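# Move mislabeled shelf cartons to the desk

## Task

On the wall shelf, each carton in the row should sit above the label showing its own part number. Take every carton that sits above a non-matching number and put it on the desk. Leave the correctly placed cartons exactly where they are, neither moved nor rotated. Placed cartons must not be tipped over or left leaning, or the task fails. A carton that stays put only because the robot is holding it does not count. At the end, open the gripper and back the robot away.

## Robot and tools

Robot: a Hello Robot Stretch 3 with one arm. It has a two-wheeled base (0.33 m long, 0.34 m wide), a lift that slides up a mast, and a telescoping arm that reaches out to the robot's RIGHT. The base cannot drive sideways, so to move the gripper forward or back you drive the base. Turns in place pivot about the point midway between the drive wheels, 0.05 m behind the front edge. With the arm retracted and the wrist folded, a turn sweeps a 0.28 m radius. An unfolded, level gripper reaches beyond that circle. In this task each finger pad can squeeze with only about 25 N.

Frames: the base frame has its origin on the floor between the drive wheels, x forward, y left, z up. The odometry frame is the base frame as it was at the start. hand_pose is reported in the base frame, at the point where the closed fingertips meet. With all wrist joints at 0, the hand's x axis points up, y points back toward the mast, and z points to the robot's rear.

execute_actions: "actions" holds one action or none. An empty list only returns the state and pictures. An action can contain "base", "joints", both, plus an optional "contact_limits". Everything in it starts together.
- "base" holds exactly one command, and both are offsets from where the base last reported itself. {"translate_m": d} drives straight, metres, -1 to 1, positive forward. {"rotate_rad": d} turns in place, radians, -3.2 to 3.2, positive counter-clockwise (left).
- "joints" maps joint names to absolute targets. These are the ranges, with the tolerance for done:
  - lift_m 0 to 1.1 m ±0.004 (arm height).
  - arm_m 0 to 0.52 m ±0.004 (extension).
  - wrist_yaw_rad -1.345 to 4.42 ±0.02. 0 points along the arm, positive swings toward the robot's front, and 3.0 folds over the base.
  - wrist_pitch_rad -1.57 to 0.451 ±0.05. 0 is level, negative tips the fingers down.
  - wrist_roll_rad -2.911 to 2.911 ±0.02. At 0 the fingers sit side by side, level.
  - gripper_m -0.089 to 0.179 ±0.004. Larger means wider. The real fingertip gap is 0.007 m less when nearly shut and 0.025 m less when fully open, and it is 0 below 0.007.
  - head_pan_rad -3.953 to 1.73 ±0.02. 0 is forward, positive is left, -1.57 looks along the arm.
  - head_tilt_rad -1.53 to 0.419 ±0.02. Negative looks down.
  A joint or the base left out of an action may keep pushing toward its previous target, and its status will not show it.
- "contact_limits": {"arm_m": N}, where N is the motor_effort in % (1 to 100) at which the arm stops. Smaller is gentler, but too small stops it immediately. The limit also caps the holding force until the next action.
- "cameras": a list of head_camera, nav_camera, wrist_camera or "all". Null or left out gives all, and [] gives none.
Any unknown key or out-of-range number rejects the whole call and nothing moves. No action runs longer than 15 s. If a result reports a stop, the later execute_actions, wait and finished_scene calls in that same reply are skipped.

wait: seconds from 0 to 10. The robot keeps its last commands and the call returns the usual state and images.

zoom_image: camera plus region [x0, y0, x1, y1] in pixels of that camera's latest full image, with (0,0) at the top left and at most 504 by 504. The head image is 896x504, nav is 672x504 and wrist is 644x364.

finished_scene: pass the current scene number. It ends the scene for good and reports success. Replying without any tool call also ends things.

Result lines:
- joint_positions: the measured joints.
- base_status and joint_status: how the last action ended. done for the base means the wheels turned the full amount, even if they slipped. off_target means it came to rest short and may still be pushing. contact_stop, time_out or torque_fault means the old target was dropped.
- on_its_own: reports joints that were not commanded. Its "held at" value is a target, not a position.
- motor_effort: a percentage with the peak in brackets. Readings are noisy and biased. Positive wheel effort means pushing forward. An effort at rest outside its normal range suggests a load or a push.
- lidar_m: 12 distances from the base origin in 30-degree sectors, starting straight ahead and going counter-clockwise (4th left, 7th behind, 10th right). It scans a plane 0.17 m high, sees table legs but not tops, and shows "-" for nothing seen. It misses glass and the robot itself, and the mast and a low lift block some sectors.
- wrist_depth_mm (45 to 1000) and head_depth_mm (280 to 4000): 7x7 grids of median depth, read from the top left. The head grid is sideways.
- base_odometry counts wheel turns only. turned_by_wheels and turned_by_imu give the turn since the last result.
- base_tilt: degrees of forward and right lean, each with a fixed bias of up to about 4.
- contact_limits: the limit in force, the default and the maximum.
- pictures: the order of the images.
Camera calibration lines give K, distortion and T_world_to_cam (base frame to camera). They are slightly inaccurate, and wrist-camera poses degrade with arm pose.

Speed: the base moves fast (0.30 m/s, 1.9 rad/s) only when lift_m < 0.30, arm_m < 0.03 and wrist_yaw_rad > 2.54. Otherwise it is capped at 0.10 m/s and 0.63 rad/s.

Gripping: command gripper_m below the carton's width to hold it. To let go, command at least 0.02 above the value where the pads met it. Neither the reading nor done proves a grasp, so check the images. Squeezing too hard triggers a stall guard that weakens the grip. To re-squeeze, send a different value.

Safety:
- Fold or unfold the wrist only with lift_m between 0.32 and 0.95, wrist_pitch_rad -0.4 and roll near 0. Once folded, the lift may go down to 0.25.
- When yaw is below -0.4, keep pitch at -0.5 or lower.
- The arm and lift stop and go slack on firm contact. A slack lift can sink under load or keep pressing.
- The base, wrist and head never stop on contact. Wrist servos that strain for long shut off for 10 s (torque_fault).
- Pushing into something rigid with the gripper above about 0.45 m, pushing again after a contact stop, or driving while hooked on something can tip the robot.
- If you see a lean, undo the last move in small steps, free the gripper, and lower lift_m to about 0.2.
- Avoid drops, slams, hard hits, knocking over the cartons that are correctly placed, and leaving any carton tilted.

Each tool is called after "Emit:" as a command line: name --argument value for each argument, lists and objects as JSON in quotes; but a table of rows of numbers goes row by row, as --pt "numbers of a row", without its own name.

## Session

Emit:
execute_actions --actions '[]'

Scene clock: 0.00 s.
base_odometry: x=+0.000 y=+0.000 heading=+0.000 (m, m, rad; odometry frame)
turned_by_wheels: +0.000 (rad since the last result)
turned_by_imu: +0.000 (rad since the last result)
base_tilt: forward=+1.9 right=+0.7 (deg)
lidar_m: 2.09 1.71 2.16 1.42 1.79 1.71 2.56 2.54 2.35 1.96 1.96 2.09
head_depth_mm: 1985 2599 2604 2621 2606 2108 2459 / 2010 2512 2510 2510 2508 1921 2428 / 2023 2433 2428 2412 2434 1891 2385 / 2031 2337 2333 2335 2332 1743 2332 / 2038 2270 2236 2249 2277 1725 2249 / 2067 2187 2188 2199 2188 1703 2176 / 2067 2126 2114 2121 2106 1687 2098
base_status: not commanded
joint_positions: lift_m=+0.424 arm_m=-0.002 wrist_yaw_rad=+2.959 wrist_pitch_rad=-0.339 wrist_roll_rad=-0.016 gripper_m=+0.037 head_pan_rad=+0.020 head_tilt_rad=+0.010
joint_status: not commanded
motor_effort: left_wheel=+1 right_wheel=+0 lift_m=+30 arm_m=+0 wrist_yaw_rad=+0 wrist_pitch_rad=+8 wrist_roll_rad=+0 gripper_m=+1 head_pan_rad=-1 head_tilt_rad=+2 (%)
hand_pose: x=+0.0211 y=+0.0871 z=+0.4552 quat_wxyz=(+0.182, +0.699, +0.057, +0.689) (m; base frame)
wrist_depth_mm: - - - - - - - / - - - - - - - / - - - - - - - / - - - - - - - / 868 - 945 927 941 965 987 / 696 709 - 745 755 759 792 / 602 618 613 630 628 651 657
pictures: head_camera (sideways: a quarter turn clockwise sets it upright), nav_camera (sideways: a quarter turn counterclockwise sets it upright), wrist_camera
camera_calibration (this result's frames):
head_camera: T_world_to_cam=[[0.0405915, -0.0275649, -0.998796, 1.31449], [-0.0135973, 0.999512, -0.0281373, 0.0430276], [0.999083, 0.0147231, 0.0401969, -0.0968683], [0, 0, 0, 1]] pos_world=[0.0440075, -0.00534661, 1.31801]
nav_camera: T_world_to_cam=[[-0.0482535, 0.0332761, 0.998281, -1.25846], [-0.0156282, -0.999348, 0.0325563, 0.00964089], [0.998713, -0.0140304, 0.0487421, -0.107685], [0, 0, 0, 1]] pos_world=[0.046972, 0.0500003, 1.26123]
wrist_camera: T_world_to_cam=[[0.977986, -0.202983, 0.0483778, -0.0281347], [-0.0583146, -0.488465, -0.870633, 0.468102], [0.200355, 0.848646, -0.489549, 0.309714], [0, 0, 0, 1]] pos_world=[-0.00724026, -0.0398978, 0.560526]
Images, in order (width x height): head_camera 896x504, nav_camera 672x504, wrist_camera 644x364.

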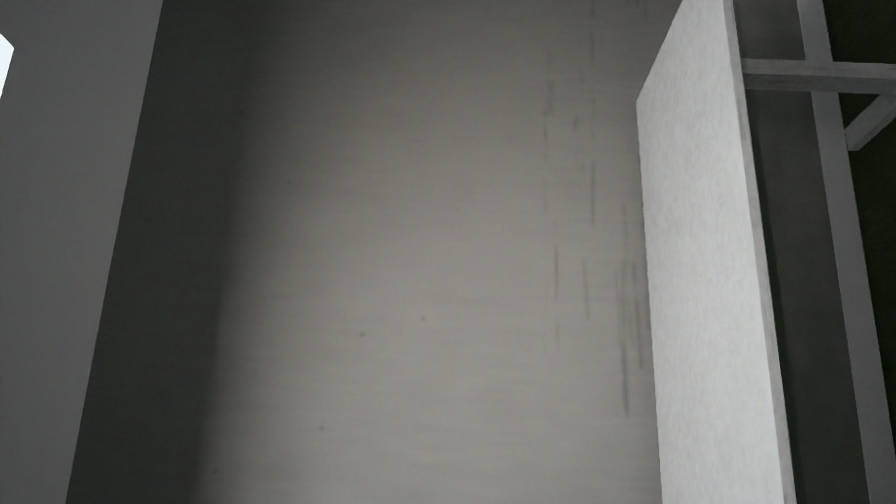

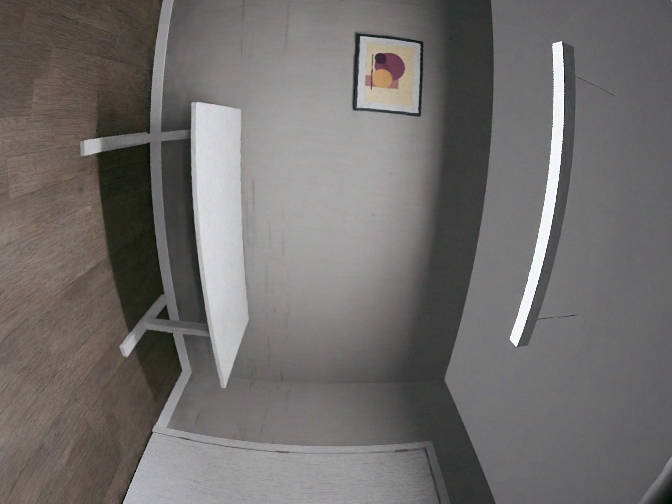

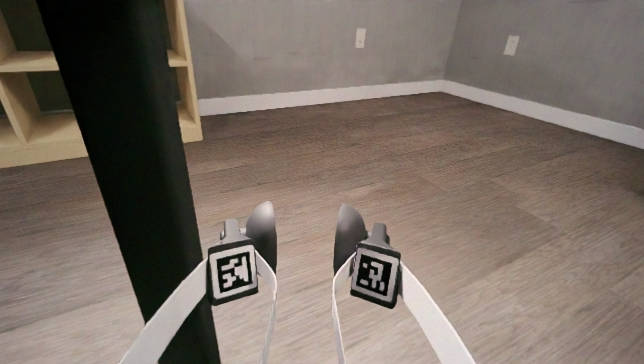

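Desk ahead; shelf probably behind.

Emit:
execute_actions --actions '[{"joints":{"head_pan_rad":-3.1,"head_tilt_rad":-0.3}}]' --cameras '["head_camera","nav_camera"]'

Scene clock: 3.43 s.
base_odometry: x=+0.000 y=+0.000 heading=+0.000 (m, m, rad; odometry frame)
turned_by_wheels: +0.000 (rad since the last result)
turned_by_imu: -0.001 (rad since the last result)
base_tilt: forward=+2.0 right=+0.7 (deg)
lidar_m: 2.09 1.71 2.15 1.43 1.79 1.71 2.55 2.54 2.35 1.96 1.96 2.09
head_depth_mm: 2618 2766 2914 3100 2956 2120 1649 / 2536 2696 2844 3000 2939 2114 1636 / 2472 2585 2765 2902 2895 2096 1631 / 2375 2520 2647 2831 2865 2085 1631 / 2343 2474 2576 2724 2816 2085 1624 / 2272 2399 2512 2592 2731 2079 1627 / 2206 2321 2443 2401 2658 2047 1612
base_status: not commanded
joint_positions: lift_m=+0.424 arm_m=-0.002 wrist_yaw_rad=+2.959 wrist_pitch_rad=-0.339 wrist_roll_rad=-0.016 gripper_m=+0.037 head_pan_rad=-3.093 head_tilt_rad=-0.296
joint_status: all done
motor_effort: left_wheel=+0(0) right_wheel=+0(1) lift_m=+30(30) arm_m=+0(1) wrist_yaw_rad=+0(0) wrist_pitch_rad=+8(8) wrist_roll_rad=+1(0) gripper_m=-1(1) head_pan_rad=-4(47) head_tilt_rad=-2(22) (%)
hand_pose: x=+0.0211 y=+0.0871 z=+0.4552 quat_wxyz=(+0.182, +0.699, +0.057, +0.689) (m; base frame)
wrist_depth_mm: - - - - - - - / - - - - - - - / - - - - - - - / - - - - - - - / 864 - 926 913 937 949 993 / 704 713 - 736 776 768 775 / 598 607 627 628 630 643 668
pictures: head_camera (sideways: a quarter turn clockwise sets it upright), nav_camera (sideways: a quarter turn counterclockwise sets it upright)
camera_calibration (this result's frames):
head_camera: T_world_to_cam=[[0.261009, 0.0411419, -0.964459, 1.26805], [0.0515994, -0.998258, -0.0286195, 0.0432463], [-0.963956, -0.0422956, -0.262677, 0.30937], [0, 0, 0, 1]] pos_world=[-0.0349842, 0.00408599, 1.30548]
nav_camera: T_world_to_cam=[[-0.253379, -0.0466358, 0.966242, -1.2151], [-0.025067, 0.998818, 0.0416348, -0.00210586], [-0.967042, -0.0136714, -0.254248, 0.298725], [0, 0, 0, 1]] pos_world=[-0.0190535, -0.0504798, 1.25012]
Images, in order (width x height): head_camera 896x504, nav_camera 672x504.

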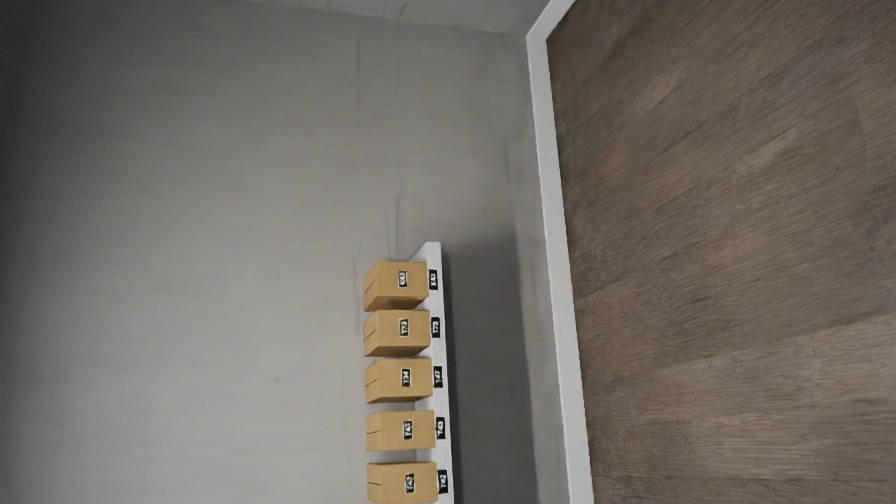

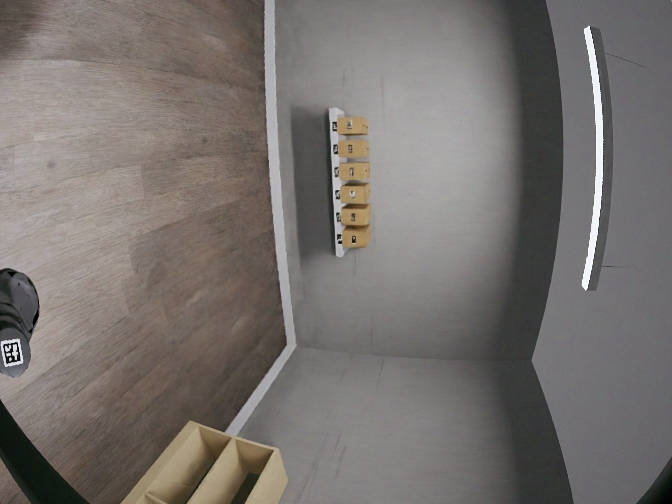

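Emit:
execute_actions --actions '[{"base":{"rotate_rad":-2.885},"joints":{"lift_m":0.28,"wrist_yaw_rad":3.0,"wrist_pitch_rad":-0.4,"head_pan_rad":0,"head_tilt_rad":-0.4}}]' --cameras '[]'

Emit:
execute_actions --actions '[{"base":{"translate_m":1.0}}]' --cameras '[]'

Emit:
execute_actions --actions '[{"base":{"translate_m":0.3}}]' --cameras '["head_camera"]'

Scene clock: 12.43 s.
base_odometry: x=+0.000 y=+0.000 heading=-2.885 (m, m, rad; odometry frame)
turned_by_wheels: -2.885 (rad since the last result)
turned_by_imu: -2.918 (rad since the last result)
base_tilt: forward=+1.9 right=+1.0 (deg)
lidar_m: 2.54 2.60 2.07 1.96 2.00 2.09 1.70 2.25 1.89 1.42 1.46 2.40
head_depth_mm: 2305 2473 2666 2884 2455 1861 1501 / 2280 2461 2601 2842 2449 1867 1495 / 2290 2443 2455 2830 2451 1844 1483 / 2267 2413 2401 2770 2414 1844 1496 / 2238 2400 2404 2771 2404 1823 1472 / 2224 2393 2407 2720 2386 1821 1475 / 2217 2360 2528 2730 2354 1813 1464
base_status: done
joint_positions: lift_m=+0.281 arm_m=-0.002 wrist_yaw_rad=+2.997 wrist_pitch_rad=-0.414 wrist_roll_rad=-0.016 gripper_m=+0.037 head_pan_rad=-0.007 head_tilt_rad=-0.395
joint_status: all done
motor_effort: left_wheel=+4(17) right_wheel=-3(9) lift_m=+15(27) arm_m=-1(1) wrist_yaw_rad=+1(0) wrist_pitch_rad=+7(7) wrist_roll_rad=+0(0) gripper_m=+0(1) head_pan_rad=+3(43) head_tilt_rad=-2(11) (%)
hand_pose: x=+0.0111 y=+0.0799 z=+0.2943 quat_wxyz=(+0.194, +0.695, +0.097, +0.685) (m; base frame)
wrist_depth_mm: - - - - - - - / - - - - - - - / 946 - 994 - - - - / 713 715 747 767 790 812 823 / 577 583 - 610 635 635 656 / 482 500 - 522 516 526 534 / - - - 434 441 449 456
pictures: none
No camera images: the call's "cameras" was empty. Leave "cameras" out to get every camera's image.

Scene clock: 17.53 s.
base_odometry: x=-0.967 y=-0.254 heading=-2.885 (m, m, rad; odometry frame)
turned_by_wheels: +0.000 (rad since the last result)
turned_by_imu: +0.004 (rad since the last result)
base_tilt: forward=+1.9 right=+0.7 (deg)
lidar_m: 1.55 1.59 2.08 2.02 2.06 2.69 2.70 2.61 1.46 1.73 1.77 1.64
head_depth_mm: 1381 1470 1579 1442 1855 1857 1495 / 1368 1461 1567 1433 1836 1857 1494 / 1359 1446 1557 1420 1821 1841 1488 / 1350 1446 1552 1428 1797 1842 1484 / 1343 1438 1542 1407 1785 1833 1476 / 1333 1417 1514 1400 1766 1815 1474 / 1326 1419 1504 1367 1754 1803 1464
base_status: done
joint_positions: lift_m=+0.281 arm_m=-0.002 wrist_yaw_rad=+2.998 wrist_pitch_rad=-0.414 wrist_roll_rad=-0.016 gripper_m=+0.037 head_pan_rad=-0.007 head_tilt_rad=-0.396
joint_status: not commanded
motor_effort: left_wheel=+2(15) right_wheel=-2(5) lift_m=+15(16) arm_m=-1(0) wrist_yaw_rad=+1(2) wrist_pitch_rad=+7(7) wrist_roll_rad=+0(0) gripper_m=+0(1) head_pan_rad=+4(3) head_tilt_rad=-3(1) (%)
hand_pose: x=+0.0110 y=+0.0799 z=+0.2943 quat_wxyz=(+0.194, +0.695, +0.097, +0.685) (m; base frame)
wrist_depth_mm: - - - - - - - / - - - - - - - / 934 - 1000 - - - - / 705 713 760 762 780 817 844 / 568 581 - 608 630 639 660 / 482 496 - 528 529 524 537 / - - - 433 439 451 454
pictures: none
No camera images: the call's "cameras" was empty. Leave "cameras" out to get every camera's image.

Scene clock: 20.27 s.
base_odometry: x=-1.257 y=-0.330 heading=-2.885 (m, m, rad; odometry frame)
turned_by_wheels: +0.000 (rad since the last result)
turned_by_imu: +0.001 (rad since the last result)
base_tilt: forward=+2.0 right=+0.8 (deg)
lidar_m: 1.25 1.28 1.69 2.03 2.08 2.74 2.98 2.59 1.59 1.35 1.75 1.32
head_depth_mm: 1105 1176 1263 1268 1175 1627 1496 / 1095 1170 1258 1215 1161 1599 1497 / 1087 1162 1241 1206 1144 1586 1492 / 1083 1153 1241 1279 1166 1576 1489 / 1072 1146 1230 1275 1143 1556 1481 / 1064 1135 1216 1178 1117 1538 1477 / 1057 1134 1210 1235 1124 1525 1459
base_status: done
joint_positions: lift_m=+0.281 arm_m=-0.002 wrist_yaw_rad=+2.998 wrist_pitch_rad=-0.414 wrist_roll_rad=-0.016 gripper_m=+0.037 head_pan_rad=-0.007 head_tilt_rad=-0.396
joint_status: not commanded
motor_effort: left_wheel=+3(15) right_wheel=-2(7) lift_m=+16(16) arm_m=+0(1) wrist_yaw_rad=+1(1) wrist_pitch_rad=+7(7) wrist_roll_rad=+1(1) gripper_m=+1(1) head_pan_rad=+3(3) head_tilt_rad=-3(2) (%)
hand_pose: x=+0.0109 y=+0.0799 z=+0.2942 quat_wxyz=(+0.194, +0.695, +0.097, +0.685) (m; base frame)
wrist_depth_mm: - - - - - - - / - - - - - - - / 926 - - - - - - / 724 720 745 779 786 825 837 / 581 578 - 610 621 648 652 / 481 499 - 524 519 527 543 / - - - 436 439 451 454
pictures: head_camera (sideways: a quarter turn clockwise sets it upright)
camera_calibration (this result's frames):
head_camera: T_world_to_cam=[[-0.357843, -0.0258678, -0.933423, 1.23129], [0.00128865, 0.999602, -0.0281958, 0.0429979], [0.933781, -0.0112925, -0.357667, 0.42142], [0, 0, 0, 1]] pos_world=[0.0470409, -0.006371, 1.30126]
Images, in order (width x height): head_camera 896x504.

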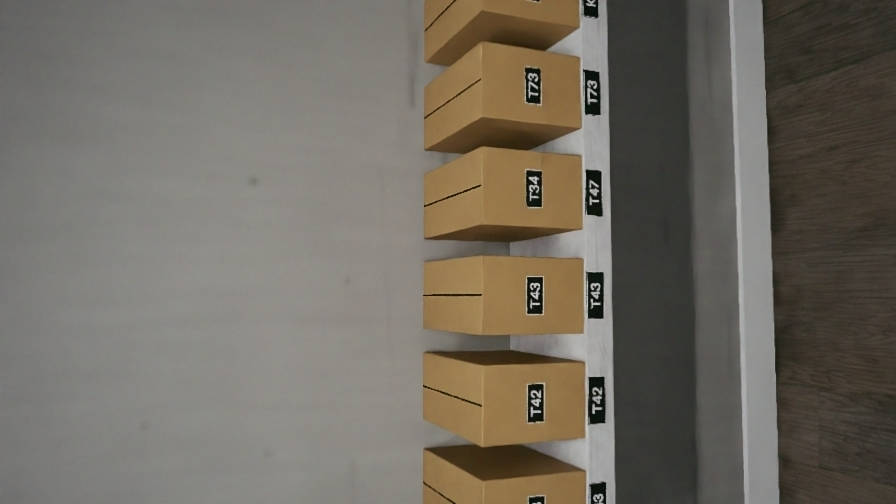

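Emit:
zoom_image --camera "head_camera" --region '[480, 0, 640, 260]'

Emit:
zoom_image --camera "head_camera" --region '[480, 244, 640, 504]'

Emit:
execute_actions --actions '[{"base":{"translate_m":0.4},"joints":{"head_pan_rad":-0.45,"head_tilt_rad":-0.5}}]' --cameras '["head_camera"]'

Emit:
execute_actions --actions '[{"joints":{"head_pan_rad":0.45}}]' --cameras '["head_camera"]'

Region (480, 0, 640, 260) of head_camera's 896x504 image, scaled by 1.938, with more detail than that image has; it fills the left 310 columns of this view, and the rest is white.

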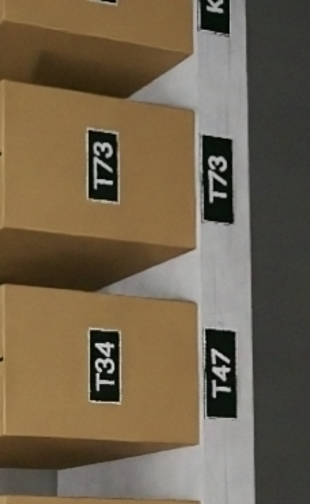

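Region (480, 244, 640, 504) of head_camera's 896x504 image, scaled by 1.938, with more detail than that image has; it fills the left 310 columns of this view, and the rest is white.

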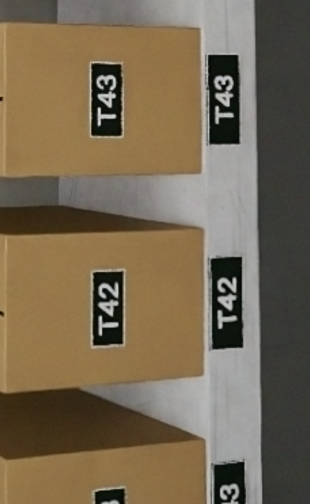

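Scene clock: 26.07 s.
base_odometry: x=-1.644 y=-0.432 heading=-2.885 (m, m, rad; odometry frame)
turned_by_wheels: +0.000 (rad since the last result)
turned_by_imu: +0.001 (rad since the last result)
base_tilt: forward=+1.9 right=+1.0 (deg)
lidar_m: 0.86 0.88 1.15 2.06 2.10 2.78 3.36 2.29 1.47 1.69 1.29 0.90
head_depth_mm: 968 1068 1189 1344 1540 1651 1392 / 919 1008 1105 1217 1015 1580 1388 / 868 950 1044 965 907 1474 1389 / 828 898 980 998 829 1356 1375 / 788 853 927 956 815 873 1345 / 752 811 878 934 746 798 1281 / 719 773 831 882 759 773 1215
base_status: done
joint_positions: lift_m=+0.281 arm_m=-0.002 wrist_yaw_rad=+2.998 wrist_pitch_rad=-0.414 wrist_roll_rad=-0.016 gripper_m=+0.037 head_pan_rad=-0.443 head_tilt_rad=-0.494
joint_status: all done
motor_effort: left_wheel=+2(14) right_wheel=-2(5) lift_m=+15(15) arm_m=+0(0) wrist_yaw_rad=+1(1) wrist_pitch_rad=+7(7) wrist_roll_rad=+0(1) gripper_m=+0(0) head_pan_rad=-4(33) head_tilt_rad=-3(13) (%)
hand_pose: x=+0.0109 y=+0.0799 z=+0.2942 quat_wxyz=(+0.194, +0.695, +0.097, +0.685) (m; base frame)
wrist_depth_mm: - - - - - - 823 / - - - - - - 812 / 948 - - - - - 826 / 712 721 764 775 785 803 791 / 579 576 - 608 631 631 652 / 479 502 - 525 522 530 534 / - - - 436 438 448 452
pictures: head_camera (sideways: a quarter turn clockwise sets it upright)
camera_calibration (this result's frames):
head_camera: T_world_to_cam=[[-0.416487, 0.166217, -0.893818, 1.17997], [0.420884, 0.906698, -0.0275047, 0.0395351], [0.805851, -0.387649, -0.447586, 0.539213], [0, 0, 0, 1]] pos_world=[0.0402789, -0.0229526, 1.29711]
Images, in order (width x height): head_camera 896x504.

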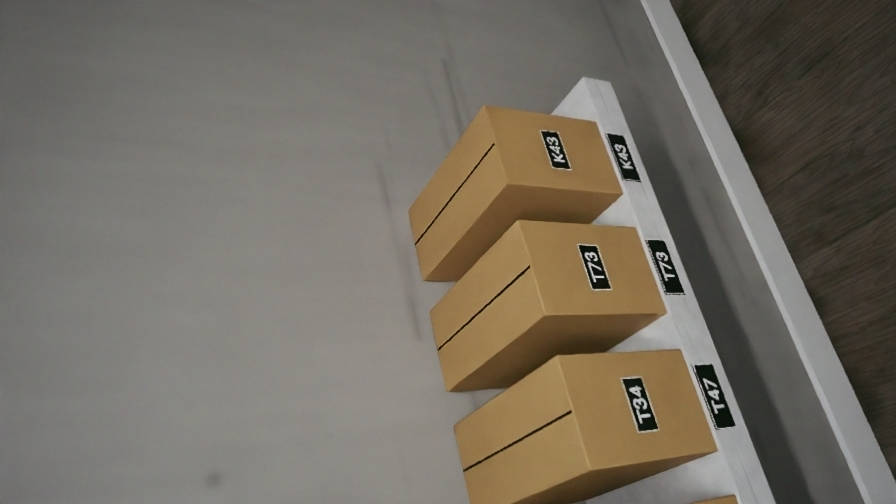

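Scene clock: 27.13 s.
base_odometry: x=-1.644 y=-0.432 heading=-2.885 (m, m, rad; odometry frame)
turned_by_wheels: +0.000 (rad since the last result)
turned_by_imu: +0.000 (rad since the last result)
base_tilt: forward=+2.2 right=+0.7 (deg)
lidar_m: 0.86 0.88 1.15 2.06 2.10 2.78 3.38 2.29 1.47 1.69 1.29 0.91
head_depth_mm: 696 747 805 869 727 719 1171 / 721 775 837 896 816 775 1227 / 746 805 873 925 747 796 1286 / 774 840 912 960 833 849 1336 / 807 870 952 1000 799 1305 1374 / 833 906 995 1094 929 1398 1367 / 869 947 1042 1162 1305 1479 1358
base_status: not commanded
joint_positions: lift_m=+0.281 arm_m=-0.002 wrist_yaw_rad=+2.998 wrist_pitch_rad=-0.414 wrist_roll_rad=-0.016 gripper_m=+0.037 head_pan_rad=+0.443 head_tilt_rad=-0.494
joint_status: all done
motor_effort: left_wheel=+2(2) right_wheel=-2(2) lift_m=+15(16) arm_m=+0(1) wrist_yaw_rad=+1(1) wrist_pitch_rad=+7(7) wrist_roll_rad=+1(0) gripper_m=+1(2) head_pan_rad=+4(44) head_tilt_rad=-3(3) (%)
hand_pose: x=+0.0109 y=+0.0799 z=+0.2942 quat_wxyz=(+0.194, +0.695, +0.097, +0.685) (m; base frame)
wrist_depth_mm: - - - - - - 808 / - - - - - - 825 / 942 - - - - - 822 / 708 711 760 765 785 797 781 / 578 580 - 611 634 638 650 / 485 502 - 524 520 523 537 / - - - 437 443 442 455
pictures: head_camera (sideways: a quarter turn clockwise sets it upright)
camera_calibration (this result's frames):
head_camera: T_world_to_cam=[[-0.39223, -0.217359, -0.893818, 1.17983], [-0.435847, 0.899601, -0.0275047, 0.0447611], [0.810058, 0.378779, -0.447586, 0.539187], [0, 0, 0, 1]] pos_world=[0.0454995, 0.0119457, 1.29711]
Images, in order (width x height): head_camera 896x504.

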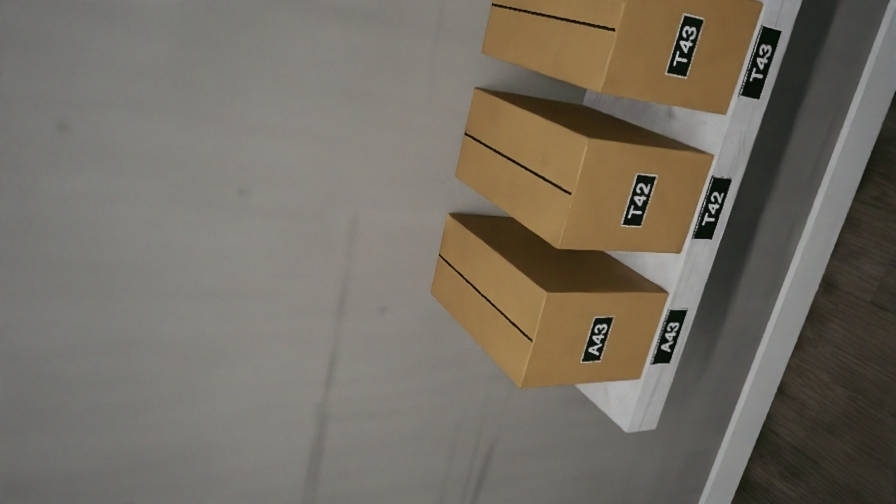

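Emit:
execute_actions --actions '[{"base":{"rotate_rad":1.585},"joints":{"lift_m":0.9,"head_pan_rad":-1.57}}]' --cameras '[]'

Emit:
execute_actions --actions '[{"base":{"translate_m":-0.116},"joints":{"wrist_yaw_rad":0}}]' --cameras '[]'

Emit:
execute_actions --actions '[{"joints":{"lift_m":1.1,"wrist_pitch_rad":-1.2,"gripper_m":0.15}}]' --cameras '[]'

Emit:
execute_actions --actions '[{"joints":{"arm_m":0.52}}]' --cameras '["head_camera","wrist_camera"]'

Scene clock: 39.47 s.
base_odometry: x=-1.644 y=-0.432 heading=-1.300 (m, m, rad; odometry frame)
turned_by_wheels: +1.585 (rad since the last result)
turned_by_imu: +1.603 (rad since the last result)
base_tilt: forward=+2.0 right=+0.8 (deg)
lidar_m: 2.06 2.12 2.81 3.39 2.29 1.47 1.69 1.27 0.90 0.86 0.88 1.17
head_depth_mm: 730 792 864 926 785 821 - / 729 790 859 929 751 805 1296 / 727 785 857 920 779 814 1314 / 722 784 855 916 748 805 1301 / 719 784 852 913 746 803 1274 / 719 780 844 903 749 795 1282 / 717 773 846 904 733 794 1287
base_status: done
joint_positions: lift_m=+0.899 arm_m=-0.002 wrist_yaw_rad=+2.998 wrist_pitch_rad=-0.414 wrist_roll_rad=-0.016 gripper_m=+0.037 head_pan_rad=-1.563 head_tilt_rad=-0.494
joint_status: all done
motor_effort: left_wheel=-3(12) right_wheel=+3(11) lift_m=+43(45) arm_m=-1(1) wrist_yaw_rad=+1(1) wrist_pitch_rad=+7(7) wrist_roll_rad=+1(0) gripper_m=+0(1) head_pan_rad=-4(46) head_tilt_rad=-2(3) (%)
hand_pose: x=+0.0109 y=+0.0799 z=+0.9129 quat_wxyz=(+0.194, +0.695, +0.097, +0.685) (m; base frame)
wrist_depth_mm: - - - - - - - / - - - - - - - / - - - - - - - / - - - - - - - / - - - - - - - / - - - - - - - / - - - - - - -
pictures: none
No camera images: the call's "cameras" was empty. Leave "cameras" out to get every camera's image.

Scene clock: 41.97 s.
base_odometry: x=-1.675 y=-0.320 heading=-1.300 (m, m, rad; odometry frame)
turned_by_wheels: +0.000 (rad since the last result)
turned_by_imu: -0.001 (rad since the last result)
base_tilt: forward=+1.9 right=+0.7 (deg)
lidar_m: 2.17 2.23 2.98 3.38 2.27 1.36 1.57 1.28 0.90 0.86 0.88 1.18
head_depth_mm: 733 797 871 930 783 831 - / 732 794 867 924 753 808 1302 / 729 792 863 925 810 823 - / 729 790 860 915 745 786 - / 726 783 856 924 933 821 1300 / 724 782 852 907 738 796 1294 / 721 781 847 904 780 803 1292
base_status: done
joint_positions: lift_m=+0.899 arm_m=-0.002 wrist_yaw_rad=+0.003 wrist_pitch_rad=-0.414 wrist_roll_rad=-0.016 gripper_m=+0.037 head_pan_rad=-1.563 head_tilt_rad=-0.494
joint_status: all done
motor_effort: left_wheel=-2(10) right_wheel=+4(5) lift_m=+44(43) arm_m=+0(0) wrist_yaw_rad=-2(1) wrist_pitch_rad=+7(7) wrist_roll_rad=+1(0) gripper_m=+0(1) head_pan_rad=-5(5) head_tilt_rad=-2(3) (%)
hand_pose: x=-0.0208 y=-0.3676 z=+0.9129 quat_wxyz=(+0.698, +0.148, -0.686, -0.144) (m; base frame)
wrist_depth_mm: 545 554 562 563 576 583 591 / 578 589 601 611 620 628 650 / 412 441 469 452 481 497 693 / 418 435 448 439 463 465 780 / 481 485 476 495 504 522 867 / 904 925 998 954 979 991 - / - - - - - - -
pictures: none
No camera images: the call's "cameras" was empty. Leave "cameras" out to get every camera's image.

Scene clock: 44.63 s.
base_odometry: x=-1.675 y=-0.320 heading=-1.300 (m, m, rad; odometry frame)
turned_by_wheels: +0.000 (rad since the last result)
turned_by_imu: +0.000 (rad since the last result)
base_tilt: forward=+2.1 right=+0.8 (deg)
lidar_m: 2.17 2.23 2.96 3.38 2.27 1.36 1.58 1.28 0.91 0.86 0.88 1.17
head_depth_mm: - - - - - - - / - - - - - - - / - - - - - - - / 727 787 868 926 - - - / 725 787 856 925 905 817 1307 / 723 783 852 906 738 795 1269 / 721 778 850 904 782 802 1286
base_status: not commanded
joint_positions: lift_m=+1.099 arm_m=-0.002 wrist_yaw_rad=+0.003 wrist_pitch_rad=-1.201 wrist_roll_rad=-0.016 gripper_m=+0.139 head_pan_rad=-1.563 head_tilt_rad=-0.494
joint_status: gripper_m off_target (ended at +0.139, target +0.150); the others done
motor_effort: left_wheel=-3(3) right_wheel=+4(4) lift_m=+42(44) arm_m=-1(1) wrist_yaw_rad=-2(2) wrist_pitch_rad=+0(6) wrist_roll_rad=+0(0) gripper_m=+100(100) head_pan_rad=-5(3) head_tilt_rad=-2(2) (%)
hand_pose: x=-0.0214 y=-0.2128 z=+0.9904 quat_wxyz=(+0.589, +0.404, -0.578, -0.396) (m; base frame)
wrist_depth_mm: 589 582 586 585 581 585 985 / - - - - - - - / - - - - - - - / - - - - - - - / - - - - - - - / - - - - - - - / - - - - - - -
pictures: none
No camera images: the call's "cameras" was empty. Leave "cameras" out to get every camera's image.

Scene clock: 49.63 s.
base_odometry: x=-1.675 y=-0.320 heading=-1.300 (m, m, rad; odometry frame)
turned_by_wheels: +0.000 (rad since the last result)
turned_by_imu: -0.001 (rad since the last result)
base_tilt: forward=+1.9 right=+0.8 (deg)
lidar_m: 2.17 2.23 2.96 3.37 2.27 1.36 1.58 1.28 0.90 0.86 0.88 1.18
head_depth_mm: - 801 868 930 784 831 1321 / 717 796 866 926 753 808 1321 / 714 806 864 934 807 828 1314 / 718 785 874 917 746 800 1311 / 724 786 853 928 936 824 1306 / 721 782 850 905 738 795 1298 / 717 777 849 905 783 804 1292
base_status: not commanded
joint_positions: lift_m=+1.099 arm_m=+0.517 wrist_yaw_rad=+0.001 wrist_pitch_rad=-1.202 wrist_roll_rad=-0.016 gripper_m=+0.150 head_pan_rad=-1.563 head_tilt_rad=-0.494
joint_status: all done
joint sent to its limit — the command would take arm_m past its upper limit, so that joint was sent only as far as its limit.
on_its_own: gripper_m moved +0.011 to your old target +0.150
motor_effort: left_wheel=-3(3) right_wheel=+4(4) lift_m=+43(43) arm_m=+4(4) wrist_yaw_rad=-1(1) wrist_pitch_rad=+1(0) wrist_roll_rad=+0(0) gripper_m=+1(100) head_pan_rad=-4(6) head_tilt_rad=-3(3) (%)
hand_pose: x=-0.0215 y=-0.7322 z=+0.9904 quat_wxyz=(+0.588, +0.403, -0.578, -0.397) (m; base frame)
wrist_depth_mm: 197 197 197 198 198 200 200 / 258 258 259 259 260 263 262 / 316 316 323 327 338 341 344 / 318 308 318 319 331 330 335 / 310 301 316 307 320 320 325 / 311 291 319 299 321 - 316 / 277 282 293 288 319 297 305
pictures: head_camera (sideways: a quarter turn clockwise sets it upright), wrist_camera
camera_calibration (this result's frames):
head_camera: T_world_to_cam=[[-0.0317598, 0.44734, -0.8938, 1.1776], [0.999494, 0.0160064, -0.0275044, 0.0360051], [0.00200268, -0.894221, -0.447622, 0.544164], [0, 0, 0, 1]] pos_world=[0.000323763, -0.0407632, 1.29711]
wrist_camera: T_world_to_cam=[[-0.998554, -0.0230184, 0.0485741, -0.0895899], [-0.0319923, 0.980687, -0.192947, 0.9364], [-0.0431947, -0.194222, -0.980006, 0.992474], [0, 0, 0, 1]] pos_world=[-0.0166332, -0.727617, 1.15766]
Images, in order (width x height): head_camera 896x504, wrist_camera 644x364.

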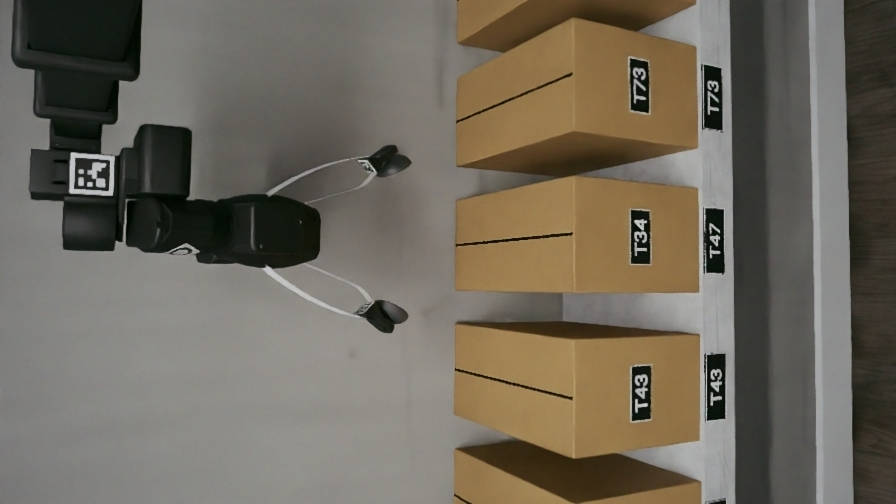

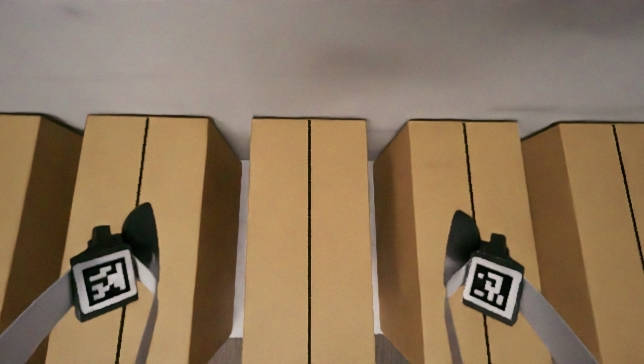

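Emit:
execute_actions --actions '[{"joints":{"lift_m":0.96,"gripper_m":0.144}}]' --cameras '["head_camera","wrist_camera"]'

Scene clock: 56.70 s.
base_odometry: x=-1.675 y=-0.320 heading=-1.300 (m, m, rad; odometry frame)
turned_by_wheels: +0.000 (rad since the last result)
turned_by_imu: -0.001 (rad since the last result)
base_tilt: forward=+1.9 right=+0.8 (deg)
lidar_m: 2.17 2.24 2.97 3.36 2.28 1.36 1.58 1.28 0.91 0.86 0.88 1.17
head_depth_mm: 736 796 847 - 766 833 1325 / 731 792 - 925 752 808 1317 / 729 782 - 924 809 828 1316 / 728 786 856 878 745 802 1309 / 725 783 856 915 931 822 1306 / 723 781 855 906 737 793 1300 / 720 778 850 902 782 805 1286
base_status: not commanded
joint_positions: lift_m=+0.961 arm_m=+0.517 wrist_yaw_rad=+0.001 wrist_pitch_rad=-1.202 wrist_roll_rad=-0.016 gripper_m=+0.144 head_pan_rad=-1.563 head_tilt_rad=-0.494
joint_status: all done
motor_effort: left_wheel=-3(2) right_wheel=+4(4) lift_m=+15(40) arm_m=+4(4) wrist_yaw_rad=-1(1) wrist_pitch_rad=+1(1) wrist_roll_rad=+0(1) gripper_m=+0(100) head_pan_rad=-4(4) head_tilt_rad=-2(2) (%)
hand_pose: x=-0.0215 y=-0.7322 z=+0.8516 quat_wxyz=(+0.588, +0.403, -0.578, -0.397) (m; base frame)
wrist_depth_mm: 184 188 190 192 196 199 201 / 179 188 187 187 232 196 199 / 174 189 180 181 186 189 191 / 168 189 173 175 180 184 184 / 163 202 168 169 173 176 178 / - 252 163 164 166 172 172 / 152 194 157 159 162 186 167
pictures: head_camera (sideways: a quarter turn clockwise sets it upright), wrist_camera
camera_calibration (this result's frames):
head_camera: T_world_to_cam=[[-0.0317597, 0.447341, -0.8938, 1.1776], [0.999494, 0.0160061, -0.0275044, 0.0360051], [0.00200247, -0.89422, -0.447622, 0.544164], [0, 0, 0, 1]] pos_world=[0.000323754, -0.0407632, 1.29711]
wrist_camera: T_world_to_cam=[[-0.998554, -0.0230183, 0.0485741, -0.0828515], [-0.0319922, 0.980687, -0.192947, 0.909635], [-0.0431947, -0.194222, -0.980006, 0.856524], [0, 0, 0, 1]] pos_world=[-0.0166332, -0.727619, 1.01893]
Images, in order (width x height): head_camera 896x504, wrist_camera 644x364.

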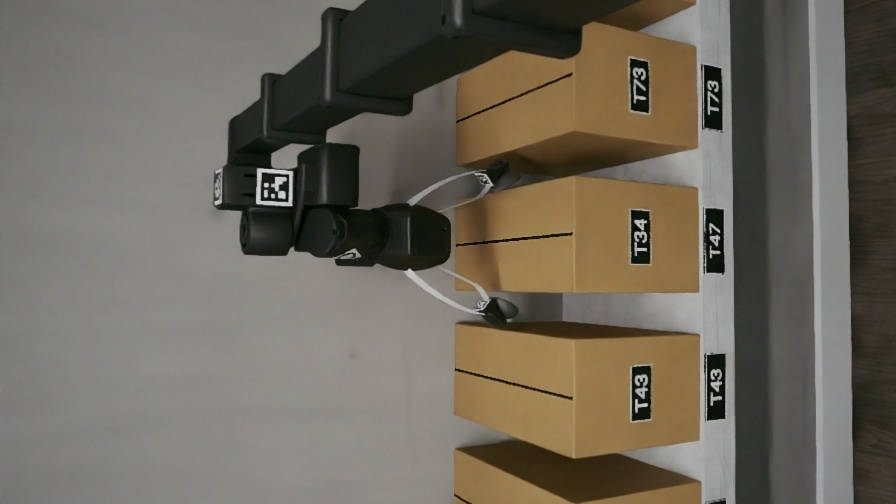

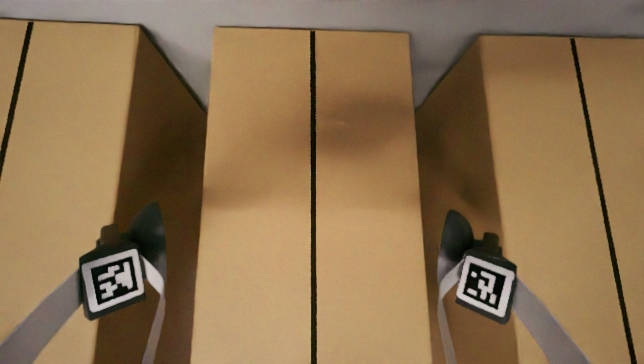

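Emit:
execute_actions --actions '[{"base":{"translate_m":-0.004}}]' --cameras '[]'

Emit:
execute_actions --actions '[{"joints":{"lift_m":0.945}}]' --cameras '["wrist_camera"]'

Emit:
execute_actions --actions '[{"joints":{"lift_m":0.932}}]' --cameras '["wrist_camera","head_camera"]'

Scene clock: 62.10 s.
base_odometry: x=-1.676 y=-0.316 heading=-1.300 (m, m, rad; odometry frame)
turned_by_wheels: +0.000 (rad since the last result)
turned_by_imu: -0.001 (rad since the last result)
base_tilt: forward=+2.0 right=+0.8 (deg)
lidar_m: 2.18 2.24 2.98 3.39 1.75 1.36 1.57 1.28 0.90 0.86 0.88 1.18
head_depth_mm: 735 796 849 - 769 833 1326 / 731 791 - 924 749 809 1323 / 732 783 - 923 808 822 1310 / 728 788 858 877 745 802 1312 / 724 786 852 915 784 816 1313 / 723 781 853 905 736 793 1292 / 720 778 849 906 790 803 1293
base_status: done
joint_positions: lift_m=+0.961 arm_m=+0.517 wrist_yaw_rad=+0.001 wrist_pitch_rad=-1.202 wrist_roll_rad=-0.016 gripper_m=+0.144 head_pan_rad=-1.563 head_tilt_rad=-0.494
joint_status: not commanded
motor_effort: left_wheel=-3(9) right_wheel=+3(4) lift_m=+15(15) arm_m=+3(4) wrist_yaw_rad=-1(1) wrist_pitch_rad=+1(0) wrist_roll_rad=+0(0) gripper_m=-1(1) head_pan_rad=-4(4) head_tilt_rad=-3(2) (%)
hand_pose: x=-0.0215 y=-0.7322 z=+0.8516 quat_wxyz=(+0.588, +0.403, -0.578, -0.397) (m; base frame)
wrist_depth_mm: 183 188 190 192 195 200 201 / 179 195 186 188 227 195 198 / 173 196 179 181 227 189 191 / 167 197 174 175 226 183 184 / 163 209 167 169 173 176 178 / - 262 162 164 167 171 172 / 153 202 157 159 163 179 167
pictures: none
No camera images: the call's "cameras" was empty. Leave "cameras" out to get every camera's image.

Scene clock: 62.93 s.
base_odometry: x=-1.676 y=-0.316 heading=-1.300 (m, m, rad; odometry frame)
turned_by_wheels: +0.000 (rad since the last result)
turned_by_imu: +0.000 (rad since the last result)
base_tilt: forward=+2.0 right=+0.8 (deg)
lidar_m: 2.18 2.24 2.97 3.37 1.75 1.36 1.57 1.28 0.90 0.86 0.89 1.18
head_depth_mm: 734 795 859 - - 834 1330 / 731 791 - 917 752 810 1321 / 728 788 - 925 811 823 1316 / 726 789 853 878 746 802 1314 / 726 785 853 914 779 812 1302 / 722 783 852 904 736 796 1291 / 719 782 846 908 789 803 1294
base_status: not commanded
joint_positions: lift_m=+0.946 arm_m=+0.517 wrist_yaw_rad=+0.001 wrist_pitch_rad=-1.202 wrist_roll_rad=-0.016 gripper_m=+0.144 head_pan_rad=-1.563 head_tilt_rad=-0.494
joint_status: all done
motor_effort: left_wheel=-2(2) right_wheel=+3(3) lift_m=+15(16) arm_m=+3(4) wrist_yaw_rad=-1(1) wrist_pitch_rad=+1(1) wrist_roll_rad=+1(1) gripper_m=+0(0) head_pan_rad=-5(4) head_tilt_rad=-3(3) (%)
hand_pose: x=-0.0215 y=-0.7322 z=+0.8367 quat_wxyz=(+0.588, +0.403, -0.578, -0.397) (m; base frame)
wrist_depth_mm: 170 181 175 178 182 185 187 / 164 195 169 171 176 180 181 / 158 197 163 166 169 174 174 / 153 198 157 160 164 168 168 / 149 210 152 154 157 163 163 / - 201 147 150 153 156 157 / 144 186 143 145 147 179 152
pictures: wrist_camera
camera_calibration (this result's frames):
wrist_camera: T_world_to_cam=[[-0.998554, -0.0230183, 0.0485741, -0.0821231], [-0.0319923, 0.980688, -0.192947, 0.906741], [-0.0431947, -0.194222, -0.980006, 0.841828], [0, 0, 0, 1]] pos_world=[-0.0166332, -0.727619, 1.00394]
Images, in order (width x height): wrist_camera 644x364.

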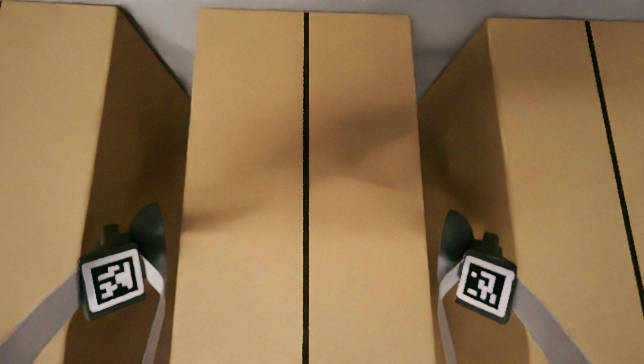

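Scene clock: 63.73 s.
base_odometry: x=-1.676 y=-0.316 heading=-1.300 (m, m, rad; odometry frame)
turned_by_wheels: +0.000 (rad since the last result)
turned_by_imu: +0.000 (rad since the last result)
base_tilt: forward=+1.9 right=+0.9 (deg)
lidar_m: 2.17 2.22 2.98 3.38 1.75 1.36 1.57 1.28 0.90 0.86 0.88 1.18
head_depth_mm: 735 796 864 - - 830 1323 / 732 794 846 919 753 811 1318 / 730 790 - 922 809 824 1317 / 729 791 849 878 746 802 1317 / 725 786 852 919 778 811 1302 / 723 782 850 903 737 793 1298 / 720 781 850 907 789 804 1292
base_status: not commanded
joint_positions: lift_m=+0.933 arm_m=+0.517 wrist_yaw_rad=+0.001 wrist_pitch_rad=-1.202 wrist_roll_rad=-0.016 gripper_m=+0.144 head_pan_rad=-1.563 head_tilt_rad=-0.494
joint_status: all done
motor_effort: left_wheel=-3(3) right_wheel=+3(3) lift_m=+15(15) arm_m=+4(4) wrist_yaw_rad=-1(2) wrist_pitch_rad=+1(1) wrist_roll_rad=+1(0) gripper_m=+0(1) head_pan_rad=-5(4) head_tilt_rad=-2(2) (%)
hand_pose: x=-0.0215 y=-0.7322 z=+0.8237 quat_wxyz=(+0.588, +0.403, -0.578, -0.397) (m; base frame)
wrist_depth_mm: 155 181 160 163 167 172 172 / 150 195 154 157 161 167 166 / 145 196 149 151 155 167 159 / 142 183 144 146 150 167 154 / 137 161 140 142 144 156 149 / - 136 135 137 139 148 144 / 144 173 131 133 135 178 139
pictures: head_camera (sideways: a quarter turn clockwise sets it upright), wrist_camera
camera_calibration (this result's frames):
head_camera: T_world_to_cam=[[-0.0317598, 0.44734, -0.8938, 1.1776], [0.999494, 0.0160065, -0.0275044, 0.0360051], [0.00200279, -0.89422, -0.447622, 0.544164], [0, 0, 0, 1]] pos_world=[0.000323768, -0.0407632, 1.29711]
wrist_camera: T_world_to_cam=[[-0.998554, -0.0230184, 0.0485741, -0.0814919], [-0.0319923, 0.980687, -0.192947, 0.904234], [-0.0431947, -0.194222, -0.980006, 0.829089], [0, 0, 0, 1]] pos_world=[-0.0166332, -0.727619, 0.99094]
Images, in order (width x height): head_camera 896x504, wrist_camera 644x364.

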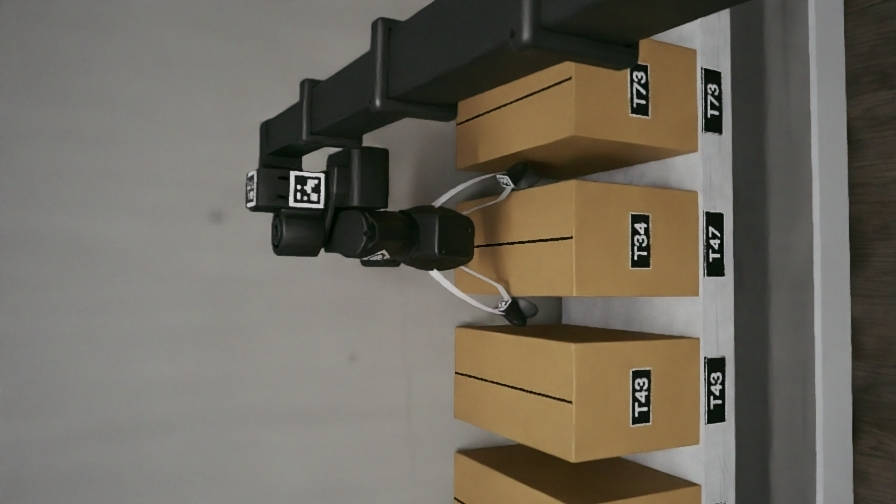

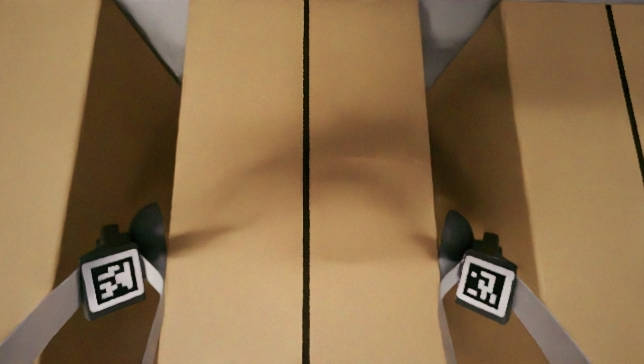

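Pads are in the gaps. One more step, grip, lift.

Emit:
execute_actions --actions '[{"joints":{"lift_m":0.92}}]' --cameras '["wrist_camera"]'

Emit:
execute_actions --actions '[{"joints":{"gripper_m":0.088}}]' --cameras '[]'

Emit:
execute_actions --actions '[{"joints":{"lift_m":0.965}}]' --cameras '["wrist_camera","head_camera"]'

Scene clock: 67.97 s.
base_odometry: x=-1.676 y=-0.316 heading=-1.300 (m, m, rad; odometry frame)
turned_by_wheels: +0.000 (rad since the last result)
turned_by_imu: -0.001 (rad since the last result)
base_tilt: forward=+2.0 right=+0.9 (deg)
lidar_m: 2.17 2.23 2.97 3.37 1.76 1.36 1.57 1.27 0.90 0.86 0.88 1.18
head_depth_mm: 735 797 870 - - 831 1321 / 732 795 844 899 753 811 1323 / 732 790 - 922 807 821 1310 / 726 789 838 875 744 799 1312 / 726 785 853 914 779 812 1302 / 721 783 854 907 739 794 1298 / 718 781 851 907 789 802 1297
base_status: not commanded
joint_positions: lift_m=+0.921 arm_m=+0.517 wrist_yaw_rad=+0.001 wrist_pitch_rad=-1.202 wrist_roll_rad=-0.016 gripper_m=+0.144 head_pan_rad=-1.563 head_tilt_rad=-0.494
joint_status: all done
motor_effort: left_wheel=-2(3) right_wheel=+4(3) lift_m=+13(16) arm_m=+4(3) wrist_yaw_rad=-2(1) wrist_pitch_rad=+0(0) wrist_roll_rad=+0(0) gripper_m=-3(5) head_pan_rad=-4(3) head_tilt_rad=-3(3) (%)
hand_pose: x=-0.0215 y=-0.7322 z=+0.8117 quat_wxyz=(+0.588, +0.403, -0.578, -0.397) (m; base frame)
wrist_depth_mm: 143 180 147 149 154 168 159 / 141 182 142 144 147 167 152 / 138 183 137 139 143 167 147 / 139 171 132 134 137 167 142 / 136 128 128 130 132 157 137 / - 123 124 126 128 - 133 / 144 168 120 122 124 178 129
pictures: wrist_camera
camera_calibration (this result's frames):
wrist_camera: T_world_to_cam=[[-0.998554, -0.0230146, 0.0485753, -0.0809121], [-0.031989, 0.980687, -0.192951, 0.901941], [-0.0431964, -0.194226, -0.980005, 0.817417], [0, 0, 0, 1]] pos_world=[-0.0166335, -0.72762, 0.979034]
Images, in order (width x height): wrist_camera 644x364.

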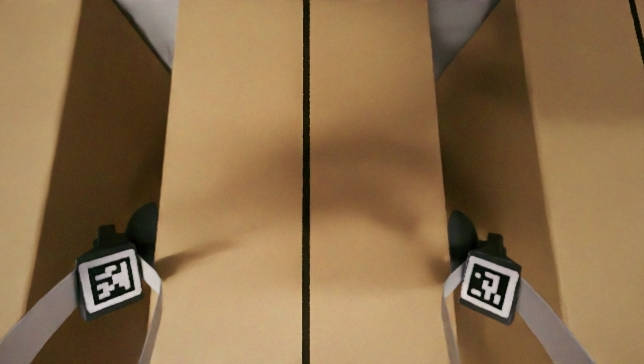

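Scene clock: 69.00 s.
base_odometry: x=-1.676 y=-0.316 heading=-1.300 (m, m, rad; odometry frame)
turned_by_wheels: +0.000 (rad since the last result)
turned_by_imu: +0.000 (rad since the last result)
base_tilt: forward=+1.9 right=+0.9 (deg)
lidar_m: 2.18 2.23 2.97 3.37 1.76 1.36 1.57 1.27 0.91 0.86 0.88 1.18
head_depth_mm: 737 801 869 - - 832 1325 / 734 794 846 897 757 812 1319 / 732 791 - 926 809 823 1313 / 729 789 851 876 747 801 1314 / 726 788 856 914 778 816 1308 / 724 782 855 904 738 796 1298 / 720 780 847 907 791 808 1297
base_status: not commanded
joint_positions: lift_m=+0.921 arm_m=+0.517 wrist_yaw_rad=+0.001 wrist_pitch_rad=-1.198 wrist_roll_rad=-0.016 gripper_m=+0.115 head_pan_rad=-1.563 head_tilt_rad=-0.494
joint_status: gripper_m off_target (ended at +0.115, target +0.088)
motor_effort: left_wheel=-3(2) right_wheel=+3(3) lift_m=+13(14) arm_m=+4(4) wrist_yaw_rad=-1(1) wrist_pitch_rad=-1(0) wrist_roll_rad=+0(0) gripper_m=-99(100) head_pan_rad=-5(4) head_tilt_rad=-2(2) (%)
hand_pose: x=-0.0215 y=-0.7330 z=+0.8120 quat_wxyz=(+0.589, +0.402, -0.579, -0.396) (m; base frame)
wrist_depth_mm: 146 181 150 153 156 167 161 / 141 181 144 147 151 167 155 / 139 183 139 141 145 167 149 / 138 183 134 137 139 167 144 / 139 131 130 132 134 157 139 / 135 126 126 128 129 143 134 / 144 172 122 123 125 179 130
pictures: none
No camera images: the call's "cameras" was empty. Leave "cameras" out to get every camera's image.

Scene clock: 70.23 s.
base_odometry: x=-1.676 y=-0.316 heading=-1.300 (m, m, rad; odometry frame)
turned_by_wheels: +0.000 (rad since the last result)
turned_by_imu: +0.000 (rad since the last result)
base_tilt: forward=+2.0 right=+0.8 (deg)
lidar_m: 2.18 2.24 2.96 3.35 1.75 1.36 1.57 1.27 0.91 0.86 0.88 1.18
head_depth_mm: 733 797 847 - 756 834 1324 / 732 790 - 928 751 809 1315 / 730 782 886 918 810 825 1320 / 728 787 860 817 732 814 1312 / 725 785 854 914 779 814 1303 / 722 782 853 905 738 796 1300 / 719 779 848 906 791 801 1286
base_status: not commanded
joint_positions: lift_m=+0.964 arm_m=+0.517 wrist_yaw_rad=+0.001 wrist_pitch_rad=-1.205 wrist_roll_rad=-0.016 gripper_m=+0.092 head_pan_rad=-1.563 head_tilt_rad=-0.494
joint_status: all done
on_its_own: gripper_m moved -0.023 toward your old target +0.088
motor_effort: left_wheel=-2(3) right_wheel=+3(4) lift_m=+44(46) arm_m=+4(3) wrist_yaw_rad=-1(1) wrist_pitch_rad=+2(3) wrist_roll_rad=+1(0) gripper_m=-100(100) head_pan_rad=-5(4) head_tilt_rad=-3(3) (%)
hand_pose: x=-0.0215 y=-0.7314 z=+0.8551 quat_wxyz=(+0.587, +0.404, -0.577, -0.398) (m; base frame)
wrist_depth_mm: 186 189 146 148 152 201 202 / 182 186 142 144 147 200 202 / 176 182 138 140 143 193 194 / 171 174 134 136 139 186 187 / 165 130 131 132 135 179 181 / 162 126 127 129 131 174 176 / 155 174 124 126 128 179 170
pictures: head_camera (sideways: a quarter turn clockwise sets it upright), wrist_camera
camera_calibration (this result's frames):
head_camera: T_world_to_cam=[[-0.0317598, 0.447341, -0.8938, 1.1776], [0.999494, 0.0160064, -0.0275044, 0.0360051], [0.00200268, -0.89422, -0.447622, 0.544164], [0, 0, 0, 1]] pos_world=[0.000323763, -0.0407632, 1.29711]
wrist_camera: T_world_to_cam=[[-0.998554, -0.0231681, 0.0485065, -0.083055], [-0.0319925, 0.98128, -0.189909, 0.907398], [-0.0431986, -0.191187, -0.980603, 0.862792], [0, 0, 0, 1]] pos_world=[-0.0166336, -0.727381, 1.02241]
Images, in order (width x height): head_camera 896x504, wrist_camera 644x364.

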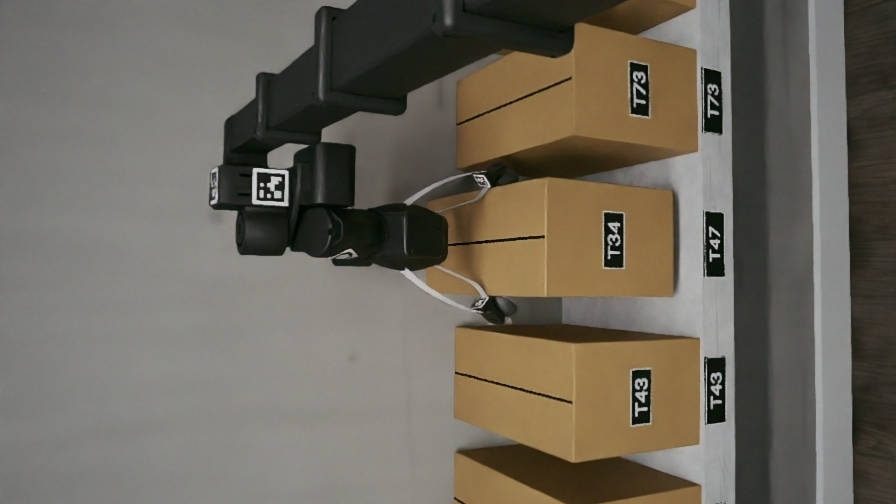

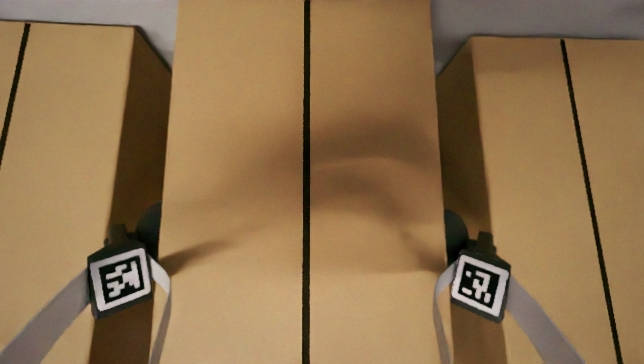

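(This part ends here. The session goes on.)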